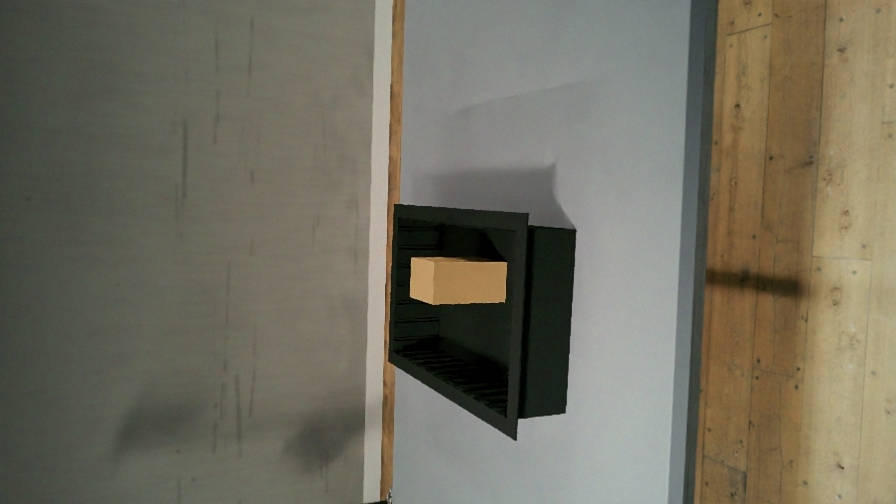

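Call:
execute_actions:
  actions:
    - {"r1":{"base":{"rotate_rad":-1.571}}}
  cameras: []

Call:
execute_actions:
  actions:
    - {"r1":{"base":{"translate_m":0.2}}}
  cameras: []

Call:
execute_actions:
  actions:
    - {"r1":{"base":{"rotate_rad":1.571}}}
  cameras: []

Call:
execute_actions:
  actions:
    - {"r1":{"base":{"translate_m":0.05},"joints":{"lift_m":0.94,"wrist_pitch_rad":-0.4}}}
  cameras: []

Call:
execute_actions:
  actions:
    - {"r1":{"joints":{"wrist_yaw_rad":0,"gripper_m":0.15}}}
  cameras: []

Call:
execute_actions:
  actions:
    - {"r1":{"joints":{"lift_m":1.05,"wrist_pitch_rad":-0.75,"arm_m":0.4}}}
  cameras: ["r1_wrist_camera"]

Scene clock: 55.83 s.
r1.base_odometry: x=+0.251 y=+0.781 heading=+0.479 (m, m, rad; r1's odometry frame)
r1.turned_by_wheels: -1.571 (rad since the last result)
r1.turned_by_imu: -1.579 (rad since the last result)
r1.base_tilt: forward=+0.8 right=-0.5 (deg)
r1.lidar_m: 1.26 1.06 1.03 3.90 1.81 1.45 1.43 1.54 2.32 4.27 0.83 1.28
r1.head_depth_mm: 3723 3924 - 2905 2138 1683 1377 / 3691 3990 - 2914 2146 1675 1377 / 3792 3985 - 2945 2135 1676 1375 / 3731 - - 2964 2131 1676 1383 / 3802 - - 2936 2141 1678 1378 / 3792 - - 2936 2118 1669 1381 / 3801 - - 2768 2121 1682 1374
r1.base_status: done
r1.joint_positions: lift_m=+0.280 arm_m=+0.000 wrist_yaw_rad=+2.898 wrist_pitch_rad=-0.431 wrist_roll_rad=-0.004 gripper_m=+0.037 head_pan_rad=-1.563 head_tilt_rad=-0.494
r1.joint_status: not commanded
r1.motor_effort: left_wheel=+1(11) right_wheel=-1(7) lift_m=+13(13) arm_m=+1(0) wrist_yaw_rad=-1(0) wrist_pitch_rad=+5(5) wrist_roll_rad=+0(0) gripper_m=+0(1) head_pan_rad=-1(1) head_tilt_rad=-4(4) (%)
r1.hand_pose: x=+0.0325 y=+0.0712 z=+0.2901 quat_wxyz=(+0.234, +0.702, +0.067, +0.669) (m; r1's base frame)
r1.wrist_depth_mm: - - - - - - - / - - - - - - - / - - - - - - - / 755 772 752 772 773 767 767 / 627 - 639 611 610 611 614 / 513 - - 509 527 503 509 / 453 - - 434 427 436 434
r2.base_odometry: x=+0.000 y=+0.000 heading=+0.000 (m, m, rad; r2's odometry frame)
r2.turned_by_wheels: +0.000 (rad since the last result)
r2.turned_by_imu: -0.001 (rad since the last result)
r2.base_tilt: forward=+0.6 right=-0.3 (deg)
r2.lidar_m: 1.77 5.55 1.06 0.70 0.64 0.65 0.81 1.68 3.20 4.01 4.08 1.47
r2.head_depth_mm: 2050 3113 - - - 1796 2271 / 2071 3156 - - - 2729 2222 / 2095 3188 - - 2584 3065 2043 / 2095 3231 - - - 2828 2131 / 2104 3232 - - - 3155 2207 / 2141 3293 - - - 3151 2201 / 2166 3362 - - - 3115 2161
r2.base_status: not commanded
r2.joint_positions: lift_m=+0.504 arm_m=+0.001 wrist_yaw_rad=+2.790 wrist_pitch_rad=-0.507 wrist_roll_rad=+0.016 gripper_m=+0.037 head_pan_rad=-0.002 head_tilt_rad=-0.005
r2.joint_status: not commanded
r2.motor_effort: left_wheel=+1(1) right_wheel=-1(1) lift_m=+20(20) arm_m=+0(0) wrist_yaw_rad=+0(1) wrist_pitch_rad=+5(5) wrist_roll_rad=+0(1) gripper_m=+0(1) head_pan_rad=-1(0) head_tilt_rad=+2(2) (%)
r2.hand_pose: x=+0.0519 y=+0.0534 z=+0.4972 quat_wxyz=(+0.295, +0.710, +0.053, +0.637) (m; r2's base frame)
r2.wrist_depth_mm: 587 682 894 - - - - / - 716 962 - - - - / - 781 - - - - - / - 844 965 984 959 974 938 / 645 851 854 817 845 802 804 / 694 - - 712 - 714 701 / 645 640 639 635 629 622 624
pictures: none
No camera images: the call's "cameras" was empty. Leave "cameras" out to get every camera's image.

Scene clock: 58.37 s.
r1.base_odometry: x=+0.428 y=+0.873 heading=+0.479 (m, m, rad; r1's odometry frame)
r1.turned_by_wheels: +0.000 (rad since the last result)
r1.turned_by_imu: +0.000 (rad since the last result)
r1.base_tilt: forward=+0.8 right=-0.5 (deg)
r1.lidar_m: 1.06 1.15 0.90 4.41 2.05 1.65 1.63 1.76 2.64 2.19 0.71 1.08
r1.head_depth_mm: 3680 3993 - 2954 2141 1678 1379 / 3714 - - 2899 2132 1681 1386 / 3772 - - 2922 2127 1678 1377 / 3754 - - 2944 2135 1682 1374 / 3830 - - 2949 2141 1674 1379 / 3868 - - 2766 2120 1673 1382 / 3839 - - 2943 2122 1669 1377
r1.base_status: done
r1.joint_positions: lift_m=+0.280 arm_m=+0.000 wrist_yaw_rad=+2.898 wrist_pitch_rad=-0.431 wrist_roll_rad=-0.004 gripper_m=+0.037 head_pan_rad=-1.563 head_tilt_rad=-0.494
r1.joint_status: not commanded
r1.motor_effort: left_wheel=+1(10) right_wheel=-2(5) lift_m=+13(12) arm_m=+0(0) wrist_yaw_rad=+0(0) wrist_pitch_rad=+5(5) wrist_roll_rad=+1(0) gripper_m=-1(0) head_pan_rad=-2(2) head_tilt_rad=-4(4) (%)
r1.hand_pose: x=+0.0325 y=+0.0712 z=+0.2901 quat_wxyz=(+0.234, +0.702, +0.067, +0.669) (m; r1's base frame)
r1.wrist_depth_mm: - - - - - - - / - - - - - - - / - - - - 965 - - / 730 768 740 754 739 752 753 / 597 - 641 602 609 605 604 / 502 - - 509 530 512 506 / 453 - - 436 434 437 439
r2.base_odometry: x=+0.000 y=+0.000 heading=+0.000 (m, m, rad; r2's odometry frame)
r2.turned_by_wheels: +0.000 (rad since the last result)
r2.turned_by_imu: +0.000 (rad since the last result)
r2.base_tilt: forward=+0.7 right=-0.2 (deg)
r2.lidar_m: 1.77 5.55 1.06 0.70 0.64 0.65 0.81 1.68 3.20 4.02 4.07 1.47
r2.head_depth_mm: 2061 3075 - - - 1779 2281 / 2063 3147 - - - 2749 2270 / 2068 3191 - - 2626 3023 2077 / 2115 3199 - - - 2860 2157 / 2118 3239 - - - 3219 2202 / 2133 3361 - - - 3188 2176 / 2166 3298 - - - 3108 2140
r2.base_status: not commanded
r2.joint_positions: lift_m=+0.504 arm_m=+0.001 wrist_yaw_rad=+2.790 wrist_pitch_rad=-0.507 wrist_roll_rad=+0.016 gripper_m=+0.037 head_pan_rad=-0.002 head_tilt_rad=-0.005
r2.joint_status: not commanded
r2.motor_effort: left_wheel=+1(1) right_wheel=-1(1) lift_m=+21(20) arm_m=+0(0) wrist_yaw_rad=+0(0) wrist_pitch_rad=+5(5) wrist_roll_rad=+1(0) gripper_m=+0(1) head_pan_rad=-1(1) head_tilt_rad=+2(2) (%)
r2.hand_pose: x=+0.0519 y=+0.0534 z=+0.4972 quat_wxyz=(+0.295, +0.710, +0.053, +0.637) (m; r2's base frame)
r2.wrist_depth_mm: 584 678 880 - - - - / - 719 937 - - - - / - 767 - - - - - / - 838 962 967 947 953 933 / 653 834 834 832 854 806 800 / 695 - - 724 - 719 706 / 656 647 643 638 636 623 621
pictures: none
No camera images: the call's "cameras" was empty. Leave "cameras" out to get every camera's image.

Scene clock: 60.53 s.
r1.base_odometry: x=+0.428 y=+0.873 heading=+2.050 (m, m, rad; r1's odometry frame)
r1.turned_by_wheels: +1.571 (rad since the last result)
r1.turned_by_imu: +1.577 (rad since the last result)
r1.base_tilt: forward=+0.7 right=-0.5 (deg)
r1.lidar_m: 4.51 2.08 1.65 1.63 1.75 2.61 2.19 0.72 1.08 1.06 1.14 0.90
r1.head_depth_mm: 2705 2923 3196 1209 881 690 568 / 2724 2910 3150 1209 877 692 569 / 2749 2943 3188 1207 815 693 569 / 2744 2960 3200 1028 835 675 583 / 2766 2982 3233 1036 842 681 583 / 2802 3002 3239 1203 810 691 582 / 2813 3033 3313 1203 876 688 582
r1.base_status: done
r1.joint_positions: lift_m=+0.280 arm_m=+0.000 wrist_yaw_rad=+2.898 wrist_pitch_rad=-0.431 wrist_roll_rad=-0.004 gripper_m=+0.037 head_pan_rad=-1.563 head_tilt_rad=-0.494
r1.joint_status: not commanded
r1.motor_effort: left_wheel=-3(9) right_wheel=+2(10) lift_m=+12(13) arm_m=+0(0) wrist_yaw_rad=-1(0) wrist_pitch_rad=+5(5) wrist_roll_rad=+1(0) gripper_m=+0(1) head_pan_rad=-2(1) head_tilt_rad=-4(3) (%)
r1.hand_pose: x=+0.0325 y=+0.0712 z=+0.2901 quat_wxyz=(+0.234, +0.702, +0.067, +0.669) (m; r1's base frame)
r1.wrist_depth_mm: - - - - - - - / - - - - - - - / - - - - - - - / 733 773 767 766 771 768 764 / 620 - 621 611 621 602 603 / 507 - - 511 525 495 504 / 449 - - 428 427 435 429
r2.base_odometry: x=+0.000 y=+0.000 heading=+0.000 (m, m, rad; r2's odometry frame)
r2.turned_by_wheels: +0.000 (rad since the last result)
r2.turned_by_imu: +0.000 (rad since the last result)
r2.base_tilt: forward=+0.7 right=-0.2 (deg)
r2.lidar_m: 1.77 5.55 1.06 0.70 0.64 0.65 0.81 1.68 3.21 4.01 4.08 1.47
r2.head_depth_mm: 2027 3143 - - - 1801 2281 / 2073 3168 - - - 2770 2249 / 2073 3165 - - 2601 3022 2041 / 2095 3207 - - - 2830 2132 / 2113 3288 - - - 3163 2212 / 2131 3251 - - - 3155 2181 / 2159 3326 - - - 3130 2198
r2.base_status: not commanded
r2.joint_positions: lift_m=+0.504 arm_m=+0.001 wrist_yaw_rad=+2.790 wrist_pitch_rad=-0.507 wrist_roll_rad=+0.016 gripper_m=+0.037 head_pan_rad=-0.002 head_tilt_rad=-0.005
r2.joint_status: not commanded
r2.motor_effort: left_wheel=+1(0) right_wheel=+0(1) lift_m=+21(20) arm_m=+0(0) wrist_yaw_rad=+1(0) wrist_pitch_rad=+4(5) wrist_roll_rad=+0(1) gripper_m=+0(1) head_pan_rad=+1(2) head_tilt_rad=+2(2) (%)
r2.hand_pose: x=+0.0519 y=+0.0534 z=+0.4972 quat_wxyz=(+0.295, +0.710, +0.053, +0.637) (m; r2's base frame)
r2.wrist_depth_mm: 582 688 880 - - - - / - 723 958 - - - - / - 766 - - - - - / - 837 955 975 966 952 932 / 670 849 846 834 854 813 808 / 700 - - 713 - 719 701 / 647 642 643 642 630 627 628
pictures: none
No camera images: the call's "cameras" was empty. Leave "cameras" out to get every camera's image.

Scene clock: 67.37 s.
r1.base_odometry: x=+0.405 y=+0.917 heading=+2.050 (m, m, rad; r1's odometry frame)
r1.turned_by_wheels: +0.000 (rad since the last result)
r1.turned_by_imu: -0.001 (rad since the last result)
r1.base_tilt: forward=+0.8 right=-0.5 (deg)
r1.lidar_m: 4.46 2.07 1.65 1.62 1.75 2.60 2.24 0.76 1.08 1.07 1.15 0.86
r1.head_depth_mm: 2705 2927 3186 1208 878 738 - / 2715 2925 3241 1208 879 713 - / 2719 2976 3247 1036 811 677 - / 2752 2956 3235 1032 825 682 - / 2773 2993 3263 1047 873 689 - / 2776 2995 3249 1203 796 691 598 / 2808 3019 3276 1206 877 689 597
r1.base_status: done
r1.joint_positions: lift_m=+0.940 arm_m=+0.000 wrist_yaw_rad=+2.898 wrist_pitch_rad=-0.420 wrist_roll_rad=-0.004 gripper_m=+0.037 head_pan_rad=-1.563 head_tilt_rad=-0.494
r1.joint_status: all done
r1.motor_effort: left_wheel=-3(10) right_wheel=+2(8) lift_m=+23(23) arm_m=+0(1) wrist_yaw_rad=+0(0) wrist_pitch_rad=+8(10) wrist_roll_rad=+0(1) gripper_m=-1(0) head_pan_rad=-2(2) head_tilt_rad=-4(3) (%)
r1.hand_pose: x=+0.0329 y=+0.0726 z=+0.9519 quat_wxyz=(+0.231, +0.703, +0.063, +0.670) (m; r1's base frame)
r1.wrist_depth_mm: - - - - - - - / - - - - - - - / - - - - - - - / - - - - - - - / - - - - - - - / - - - - - - - / - - - - - - -
r2.base_odometry: x=+0.000 y=+0.000 heading=+0.000 (m, m, rad; r2's odometry frame)
r2.turned_by_wheels: +0.000 (rad since the last result)
r2.turned_by_imu: -0.001 (rad since the last result)
r2.base_tilt: forward=+0.8 right=-0.4 (deg)
r2.lidar_m: 1.76 5.50 1.06 0.70 0.64 0.65 0.81 1.68 3.20 4.01 4.09 1.46
r2.head_depth_mm: 2032 3099 - - - 1790 2288 / 2081 3126 - - - 2728 2237 / 2096 3169 - - 2640 3036 2049 / 2100 3211 - - - 2874 2141 / 2129 3308 - - - 3164 2200 / 2145 3329 - - - 3159 2168 / 2146 3349 - - - 3101 2187
r2.base_status: not commanded
r2.joint_positions: lift_m=+0.504 arm_m=+0.001 wrist_yaw_rad=+2.790 wrist_pitch_rad=-0.507 wrist_roll_rad=+0.016 gripper_m=+0.037 head_pan_rad=-0.002 head_tilt_rad=-0.005
r2.joint_status: not commanded
r2.motor_effort: left_wheel=+1(1) right_wheel=-1(1) lift_m=+20(20) arm_m=-1(1) wrist_yaw_rad=+1(0) wrist_pitch_rad=+5(5) wrist_roll_rad=+0(1) gripper_m=-1(1) head_pan_rad=+0(2) head_tilt_rad=+2(2) (%)
r2.hand_pose: x=+0.0519 y=+0.0534 z=+0.4972 quat_wxyz=(+0.295, +0.710, +0.053, +0.637) (m; r2's base frame)
r2.wrist_depth_mm: 590 677 895 - - - - / - 730 948 - - - - / - 771 995 - - - - / - 838 951 961 968 937 943 / 646 847 842 841 847 813 800 / 701 - - 706 - 707 701 / 655 635 636 639 626 627 624
pictures: none
No camera images: the call's "cameras" was empty. Leave "cameras" out to get every camera's image.

Scene clock: 69.83 s.
r1.base_odometry: x=+0.405 y=+0.917 heading=+2.050 (m, m, rad; r1's odometry frame)
r1.turned_by_wheels: +0.000 (rad since the last result)
r1.turned_by_imu: +0.000 (rad since the last result)
r1.base_tilt: forward=+0.9 right=-0.5 (deg)
r1.lidar_m: 4.46 2.08 1.65 1.62 1.74 2.60 2.24 0.76 1.08 1.07 1.15 0.86
r1.head_depth_mm: 2691 2932 3169 1209 880 736 - / 2723 2938 3180 1206 878 736 - / 2743 2951 3206 1034 811 - - / 2746 2971 3238 1037 828 - - / 2760 2984 3253 1048 874 690 599 / 2811 3023 3265 1204 800 698 582 / 2794 3006 3310 1201 877 689 597
r1.base_status: not commanded
r1.joint_positions: lift_m=+0.940 arm_m=+0.000 wrist_yaw_rad=+0.002 wrist_pitch_rad=-0.420 wrist_roll_rad=-0.004 gripper_m=+0.150 head_pan_rad=-1.563 head_tilt_rad=-0.494
r1.joint_status: all done
r1.motor_effort: left_wheel=-3(3) right_wheel=+2(2) lift_m=+23(23) arm_m=+0(0) wrist_yaw_rad=-4(5) wrist_pitch_rad=+8(8) wrist_roll_rad=+0(1) gripper_m=-1(84) head_pan_rad=-3(1) head_tilt_rad=-4(4) (%)
r1.hand_pose: x=-0.0210 y=-0.3691 z=+0.9519 quat_wxyz=(+0.693, +0.149, -0.690, -0.147) (m; r1's base frame)
r1.wrist_depth_mm: - - - - - - - / - - - - - - - / 802 785 725 707 752 792 778 / 585 596 498 556 561 595 588 / 461 482 418 400 453 497 467 / 381 392 389 388 388 - 385 / 334 321 329 325 329 319 332
r2.base_odometry: x=+0.000 y=+0.000 heading=+0.000 (m, m, rad; r2's odometry frame)
r2.turned_by_wheels: +0.000 (rad since the last result)
r2.turned_by_imu: +0.000 (rad since the last result)
r2.base_tilt: forward=+0.8 right=-0.1 (deg)
r2.lidar_m: 1.77 5.55 1.06 0.70 0.64 0.65 0.81 1.69 3.21 4.01 4.07 1.47
r2.head_depth_mm: 2048 3165 - - - 1782 2249 / 2068 3159 - - - 2700 2238 / 2072 3192 - - 2593 3079 2075 / 2104 3229 - - - 2882 2113 / 2131 3275 - - - 3181 2188 / 2121 3311 - - - 3145 2180 / 2173 3312 - - - 3149 2167
r2.base_status: not commanded
r2.joint_positions: lift_m=+0.504 arm_m=+0.001 wrist_yaw_rad=+2.790 wrist_pitch_rad=-0.507 wrist_roll_rad=+0.016 gripper_m=+0.037 head_pan_rad=-0.002 head_tilt_rad=-0.005
r2.joint_status: not commanded
r2.motor_effort: left_wheel=+1(1) right_wheel=-1(0) lift_m=+20(20) arm_m=+0(0) wrist_yaw_rad=+0(0) wrist_pitch_rad=+5(5) wrist_roll_rad=+0(0) gripper_m=+1(1) head_pan_rad=+0(1) head_tilt_rad=+2(2) (%)
r2.hand_pose: x=+0.0519 y=+0.0534 z=+0.4972 quat_wxyz=(+0.295, +0.710, +0.053, +0.637) (m; r2's base frame)
r2.wrist_depth_mm: 586 677 893 - - - - / - 713 935 - - - - / - 774 - - - - - / - 843 958 969 954 966 945 / 652 854 845 835 837 813 802 / 699 - - 730 - 701 705 / 654 643 646 633 639 620 620
pictures: none
No camera images: the call's "cameras" was empty. Leave "cameras" out to get every camera's image.

Scene clock: 73.97 s.
r1.base_odometry: x=+0.405 y=+0.917 heading=+2.050 (m, m, rad; r1's odometry frame)
r1.turned_by_wheels: +0.000 (rad since the last result)
r1.turned_by_imu: -0.001 (rad since the last result)
r1.base_tilt: forward=+0.8 right=-0.5 (deg)
r1.lidar_m: 4.47 2.07 1.65 1.62 1.75 2.60 2.24 0.76 1.08 1.07 1.15 0.86
r1.head_depth_mm: 2727 2843 3253 1211 881 690 569 / 2730 2885 3258 1207 880 691 583 / 2723 2869 3311 1031 813 676 582 / 2744 2904 - 1028 827 681 583 / 2763 3001 3244 1031 872 689 583 / 2772 3011 3276 1203 797 691 583 / 2789 3011 3317 1201 876 689 598
r1.base_status: not commanded
r1.joint_positions: lift_m=+1.050 arm_m=+0.400 wrist_yaw_rad=+0.001 wrist_pitch_rad=-0.757 wrist_roll_rad=-0.004 gripper_m=+0.150 head_pan_rad=-1.563 head_tilt_rad=-0.494
r1.joint_status: all done
r1.motor_effort: left_wheel=-3(3) right_wheel=+2(2) lift_m=+23(24) arm_m=+5(8) wrist_yaw_rad=-1(4) wrist_pitch_rad=+3(8) wrist_roll_rad=+0(0) gripper_m=-1(1) head_pan_rad=-2(2) head_tilt_rad=-4(4) (%)
r1.hand_pose: x=-0.0215 y=-0.7142 z=+0.9948 quat_wxyz=(+0.659, +0.262, -0.655, -0.261) (m; r1's base frame)
r1.wrist_depth_mm: - - - - - - - / - - - - - - - / 553 551 537 565 569 570 568 / 481 482 441 464 435 488 504 / 424 427 408 422 404 448 437 / 389 299 377 275 334 - 398 / 344 279 352 337 321 346 354
r2.base_odometry: x=+0.000 y=+0.000 heading=+0.000 (m, m, rad; r2's odometry frame)
r2.turned_by_wheels: +0.000 (rad since the last result)
r2.turned_by_imu: +0.000 (rad since the last result)
r2.base_tilt: forward=+0.4 right=-0.3 (deg)
r2.lidar_m: 1.76 5.55 1.06 0.69 0.64 0.65 0.81 1.68 3.21 4.01 4.08 1.47
r2.head_depth_mm: 2071 3113 - - - 1799 2264 / 2064 3099 - - - 2724 2259 / 2077 3205 - - 2600 3050 2056 / 2107 3230 - - - 2829 2133 / 2098 3242 - - - 3180 2205 / 2142 3327 - - - 3152 2183 / 2157 3319 - - - 3125 2176
r2.base_status: not commanded
r2.joint_positions: lift_m=+0.504 arm_m=+0.001 wrist_yaw_rad=+2.790 wrist_pitch_rad=-0.507 wrist_roll_rad=+0.016 gripper_m=+0.037 head_pan_rad=-0.002 head_tilt_rad=-0.005
r2.joint_status: not commanded
r2.motor_effort: left_wheel=+1(1) right_wheel=+0(1) lift_m=+20(20) arm_m=+0(0) wrist_yaw_rad=+1(1) wrist_pitch_rad=+5(4) wrist_roll_rad=+0(0) gripper_m=+0(1) head_pan_rad=+1(2) head_tilt_rad=+2(2) (%)
r2.hand_pose: x=+0.0519 y=+0.0534 z=+0.4972 quat_wxyz=(+0.295, +0.710, +0.053, +0.637) (m; r2's base frame)
r2.wrist_depth_mm: 587 693 875 - - - - / - 725 957 - - - - / - 767 - - - - - / - 839 945 980 959 946 936 / 658 849 846 825 830 828 795 / 697 - - 716 - 707 704 / 651 635 643 634 634 630 622
pictures: r1_wrist_camera
Images, in order (width x height): r1_wrist_camera 644x364.

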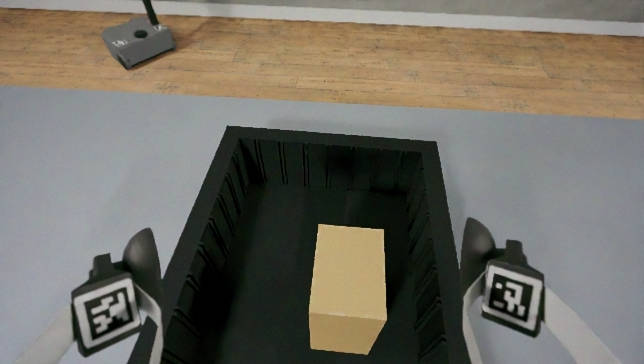

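Call:
execute_actions:
  actions:
    - {"r1":{"base":{"translate_m":-0.03},"joints":{"lift_m":0.96,"arm_m":0.44}}}
  cameras: ["r1_wrist_camera"]

Scene clock: 82.67 s.
r1.base_odometry: x=+0.419 y=+0.891 heading=+2.050 (m, m, rad; r1's odometry frame)
r1.turned_by_wheels: +0.000 (rad since the last result)
r1.turned_by_imu: -0.001 (rad since the last result)
r1.base_tilt: forward=+0.8 right=-0.4 (deg)
r1.lidar_m: 4.51 2.08 1.65 1.63 1.75 2.60 2.21 0.73 1.08 1.07 1.14 0.89
r1.head_depth_mm: 2687 2902 3188 - 830 680 569 / 2710 2933 3107 1145 879 689 569 / 2749 2949 - 1147 843 682 584 / 2758 2956 3174 842 813 678 583 / 2740 3024 3241 3117 871 686 583 / 2765 3014 3277 1197 795 688 582 / 2787 3017 3301 1202 879 690 582
r1.base_status: done
r1.joint_positions: lift_m=+0.960 arm_m=+0.440 wrist_yaw_rad=+0.001 wrist_pitch_rad=-0.758 wrist_roll_rad=-0.004 gripper_m=+0.150 head_pan_rad=-1.563 head_tilt_rad=-0.494
r1.joint_status: all done
r1.motor_effort: left_wheel=-2(7) right_wheel=+2(4) lift_m=+13(20) arm_m=+6(8) wrist_yaw_rad=-1(1) wrist_pitch_rad=+3(3) wrist_roll_rad=+1(0) gripper_m=-2(1) head_pan_rad=-2(1) head_tilt_rad=-4(4) (%)
r1.hand_pose: x=-0.0215 y=-0.7542 z=+0.9055 quat_wxyz=(+0.659, +0.262, -0.655, -0.261) (m; r1's base frame)
r1.wrist_depth_mm: - - - - - - - / 497 502 502 516 517 - - / 424 423 345 335 322 433 441 / 367 294 373 369 324 378 384 / 326 251 328 192 308 342 335 / 208 293 290 174 285 - 301 / - 261 260 160 258 262 271
r2.base_odometry: x=+0.000 y=+0.000 heading=+0.000 (m, m, rad; r2's odometry frame)
r2.turned_by_wheels: +0.000 (rad since the last result)
r2.turned_by_imu: -0.001 (rad since the last result)
r2.base_tilt: forward=+0.7 right=-0.2 (deg)
r2.lidar_m: 1.76 5.55 1.06 0.70 0.64 0.65 0.81 1.68 3.20 4.00 4.09 1.47
r2.head_depth_mm: 2036 3053 - - 2058 1788 2255 / 2072 3115 - - - 2731 2238 / 2085 3191 - - 2626 3108 2058 / 2100 3246 - - - 2843 2166 / 2122 3353 - - - 3233 2219 / 2150 3302 - - - 3104 2170 / 2151 3370 - - - 3132 2170
r2.base_status: not commanded
r2.joint_positions: lift_m=+0.504 arm_m=+0.001 wrist_yaw_rad=+2.790 wrist_pitch_rad=-0.507 wrist_roll_rad=+0.016 gripper_m=+0.037 head_pan_rad=-0.002 head_tilt_rad=-0.005
r2.joint_status: not commanded
r2.motor_effort: left_wheel=+1(1) right_wheel=-1(1) lift_m=+20(20) arm_m=+0(1) wrist_yaw_rad=+1(0) wrist_pitch_rad=+5(4) wrist_roll_rad=+0(0) gripper_m=+0(0) head_pan_rad=+0(1) head_tilt_rad=+2(2) (%)
r2.hand_pose: x=+0.0519 y=+0.0534 z=+0.4972 quat_wxyz=(+0.295, +0.710, +0.053, +0.637) (m; r2's base frame)
r2.wrist_depth_mm: 588 687 884 - - - - / - 729 946 - - - - / - 780 - - - - - / - 843 965 966 970 955 955 / 656 841 859 810 855 826 797 / 691 - - 712 - 710 703 / 657 639 642 636 620 618 628
pictures: r1_wrist_camera
Images, in order (width x height): r1_wrist_camera 644x364.

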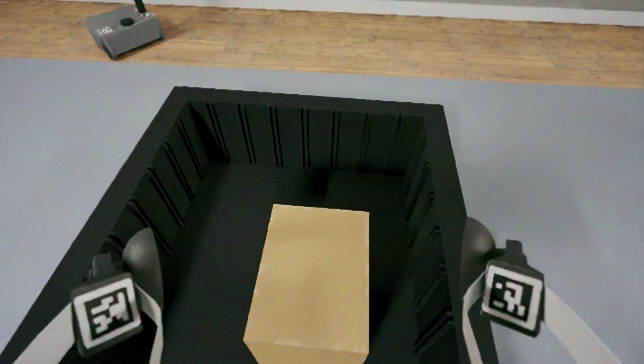

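Similar to before; lower 0.05 more (deeper grip), close, lift.

Call:
execute_actions:
  actions:
    - {"r1":{"joints":{"lift_m":0.90}}}
  cameras: []

Call:
execute_actions:
  actions:
    - {"r1":{"joints":{"gripper_m":0.02}}}
  cameras: []

Call:
execute_actions:
  actions:
    - {"r1":{"joints":{"lift_m":1.09}}}
  cameras: []

Call:
execute_actions:
  actions:
    - {"r1":{"joints":{"arm_m":0.0,"wrist_pitch_rad":-0.1}}}
  cameras: ["r1_wrist_camera"]

Scene clock: 91.70 s.
r1.base_odometry: x=+0.419 y=+0.891 heading=+2.050 (m, m, rad; r1's odometry frame)
r1.turned_by_wheels: +0.000 (rad since the last result)
r1.turned_by_imu: -0.001 (rad since the last result)
r1.base_tilt: forward=+0.8 right=-0.6 (deg)
r1.lidar_m: 4.50 2.08 1.65 1.63 1.75 2.60 2.21 0.73 1.08 1.07 1.15 0.89
r1.head_depth_mm: 2720 2913 3145 3098 - 671 555 / 2710 2935 3220 - 846 693 568 / 2745 2945 3136 1090 843 690 585 / 2753 2942 3184 - 832 686 583 / 2770 3013 3214 2080 873 689 582 / 2773 2989 3291 1204 793 689 583 / 2803 3033 3299 1200 877 689 597
r1.base_status: not commanded
r1.joint_positions: lift_m=+0.908 arm_m=+0.440 wrist_yaw_rad=+0.000 wrist_pitch_rad=-0.716 wrist_roll_rad=-0.032 gripper_m=+0.150 head_pan_rad=-1.563 head_tilt_rad=-0.494
r1.joint_status: lift_m contact_stop (moved -0.053 of -0.060)
r1.on_its_own: lift_m is slack since a contact_stop, until your next command for it (your +0.900 is given up)
r1.motor_effort: left_wheel=-2(3) right_wheel=+1(1) lift_m=+18(19) arm_m=+6(5) wrist_yaw_rad=-1(1) wrist_pitch_rad=-13(17) wrist_roll_rad=+19(20) gripper_m=-3(4) head_pan_rad=-2(2) head_tilt_rad=-3(4) (%)
r1.hand_pose: x=-0.0215 y=-0.7620 z=+0.8598 quat_wxyz=(+0.673, +0.252, -0.651, -0.244) (m; r1's base frame)
r1.wrist_depth_mm: - - - - - - - / 438 409 302 305 295 479 - / 363 257 340 331 306 395 402 / 213 254 322 164 283 327 341 / 186 250 272 143 236 290 296 / 188 248 239 127 228 - 262 / - 220 218 135 219 149 235
r2.base_odometry: x=+0.000 y=+0.000 heading=+0.000 (m, m, rad; r2's odometry frame)
r2.turned_by_wheels: +0.000 (rad since the last result)
r2.turned_by_imu: +0.000 (rad since the last result)
r2.base_tilt: forward=+0.5 right=-0.3 (deg)
r2.lidar_m: 1.76 5.55 1.06 0.70 0.64 0.65 0.81 1.68 3.22 4.03 4.07 1.46
r2.head_depth_mm: 2040 3097 - - 2080 1796 2268 / 2083 3156 - - - 2727 2253 / 2072 3201 - - 2605 3052 2053 / 2103 3218 - - - 2810 2125 / 2140 3269 - - - 3156 2204 / 2123 3288 - - - 3199 2208 / 2143 3368 - - - 3159 2196
r2.base_status: not commanded
r2.joint_positions: lift_m=+0.504 arm_m=+0.001 wrist_yaw_rad=+2.790 wrist_pitch_rad=-0.507 wrist_roll_rad=+0.016 gripper_m=+0.037 head_pan_rad=-0.002 head_tilt_rad=-0.005
r2.joint_status: not commanded
r2.motor_effort: left_wheel=+1(1) right_wheel=-1(1) lift_m=+21(20) arm_m=+0(0) wrist_yaw_rad=+1(0) wrist_pitch_rad=+5(5) wrist_roll_rad=+0(0) gripper_m=+0(0) head_pan_rad=+1(1) head_tilt_rad=+2(2) (%)
r2.hand_pose: x=+0.0519 y=+0.0534 z=+0.4972 quat_wxyz=(+0.295, +0.710, +0.053, +0.637) (m; r2's base frame)
r2.wrist_depth_mm: 588 675 888 - - - - / - 722 939 - - - - / - 767 983 - - - - / - 860 932 974 973 953 939 / 650 848 843 826 850 801 801 / 697 - - 726 - 709 699 / 651 641 647 633 636 631 628
pictures: none
No camera images: the call's "cameras" was empty. Leave "cameras" out to get every camera's image.

not run: a stop came earlier in this reply.

not run: a stop came earlier in this reply.

not run: a stop came earlier in this reply.

Call:
execute_actions:
  actions:
    - {"r1":{"joints":{"lift_m":0.92,"gripper_m":0.02}}}
  cameras: ["r1_wrist_camera"]

Scene clock: 96.87 s.
r1.base_odometry: x=+0.419 y=+0.891 heading=+2.050 (m, m, rad; r1's odometry frame)
r1.turned_by_wheels: +0.000 (rad since the last result)
r1.turned_by_imu: -0.001 (rad since the last result)
r1.base_tilt: forward=+0.8 right=-0.5 (deg)
r1.lidar_m: 4.50 2.07 1.66 1.63 1.75 2.60 2.21 0.73 1.08 1.06 1.14 0.89
r1.head_depth_mm: 2687 2896 3168 3314 - 671 561 / 2721 2923 3159 - 847 690 568 / 2739 2951 3135 1035 840 692 583 / 2735 2973 3180 - 826 685 582 / 2762 2992 3263 1047 875 689 583 / 2787 3010 3291 1199 809 689 583 / 2798 3026 3271 1202 876 689 596
r1.base_status: not commanded
r1.joint_positions: lift_m=+0.920 arm_m=+0.440 wrist_yaw_rad=+0.001 wrist_pitch_rad=-0.759 wrist_roll_rad=-0.004 gripper_m=+0.021 head_pan_rad=-1.563 head_tilt_rad=-0.494
r1.joint_status: all done
r1.motor_effort: left_wheel=-2(4) right_wheel=+0(3) lift_m=+23(23) arm_m=+6(5) wrist_yaw_rad=-1(1) wrist_pitch_rad=+4(13) wrist_roll_rad=+0(19) gripper_m=-22(96) head_pan_rad=-1(2) head_tilt_rad=-3(4) (%)
r1.hand_pose: x=-0.0215 y=-0.7539 z=+0.8645 quat_wxyz=(+0.658, +0.263, -0.655, -0.262) (m; r1's base frame)
r1.wrist_depth_mm: - - - - - - - / 424 309 304 301 292 433 450 / 369 253 344 343 322 368 381 / 259 253 317 163 278 318 326 / 192 261 281 146 235 196 290 / 189 244 132 131 - 174 260 / 192 224 226 161 226 157 235
r2.base_odometry: x=+0.000 y=+0.000 heading=+0.000 (m, m, rad; r2's odometry frame)
r2.turned_by_wheels: +0.000 (rad since the last result)
r2.turned_by_imu: -0.001 (rad since the last result)
r2.base_tilt: forward=+0.6 right=-0.2 (deg)
r2.lidar_m: 1.77 5.53 1.06 0.70 0.64 0.65 0.81 1.69 3.20 4.00 4.08 1.47
r2.head_depth_mm: 2048 3104 - - 2109 1792 2297 / 2082 3082 - - - 2758 2263 / 2072 3185 - - 2630 3072 2050 / 2104 3219 - - - 2868 2140 / 2135 3250 - - - 3195 2229 / 2145 3336 - - - 3113 2195 / 2158 3332 - - - 3169 2172
r2.base_status: not commanded
r2.joint_positions: lift_m=+0.504 arm_m=+0.001 wrist_yaw_rad=+2.790 wrist_pitch_rad=-0.507 wrist_roll_rad=+0.016 gripper_m=+0.037 head_pan_rad=-0.002 head_tilt_rad=-0.005
r2.joint_status: not commanded
r2.motor_effort: left_wheel=+1(1) right_wheel=-1(1) lift_m=+20(20) arm_m=+0(0) wrist_yaw_rad=+0(0) wrist_pitch_rad=+5(5) wrist_roll_rad=+0(1) gripper_m=+1(0) head_pan_rad=+0(1) head_tilt_rad=+2(2) (%)
r2.hand_pose: x=+0.0519 y=+0.0534 z=+0.4972 quat_wxyz=(+0.295, +0.710, +0.053, +0.637) (m; r2's base frame)
r2.wrist_depth_mm: 588 679 882 - - - - / - 731 938 - - - - / - 773 999 - - - - / - 834 968 969 976 957 956 / 655 849 839 824 838 809 801 / 703 - - 714 - 698 707 / 650 636 636 631 641 626 625
pictures: r1_wrist_camera
Images, in order (width x height): r1_wrist_camera 644x364.

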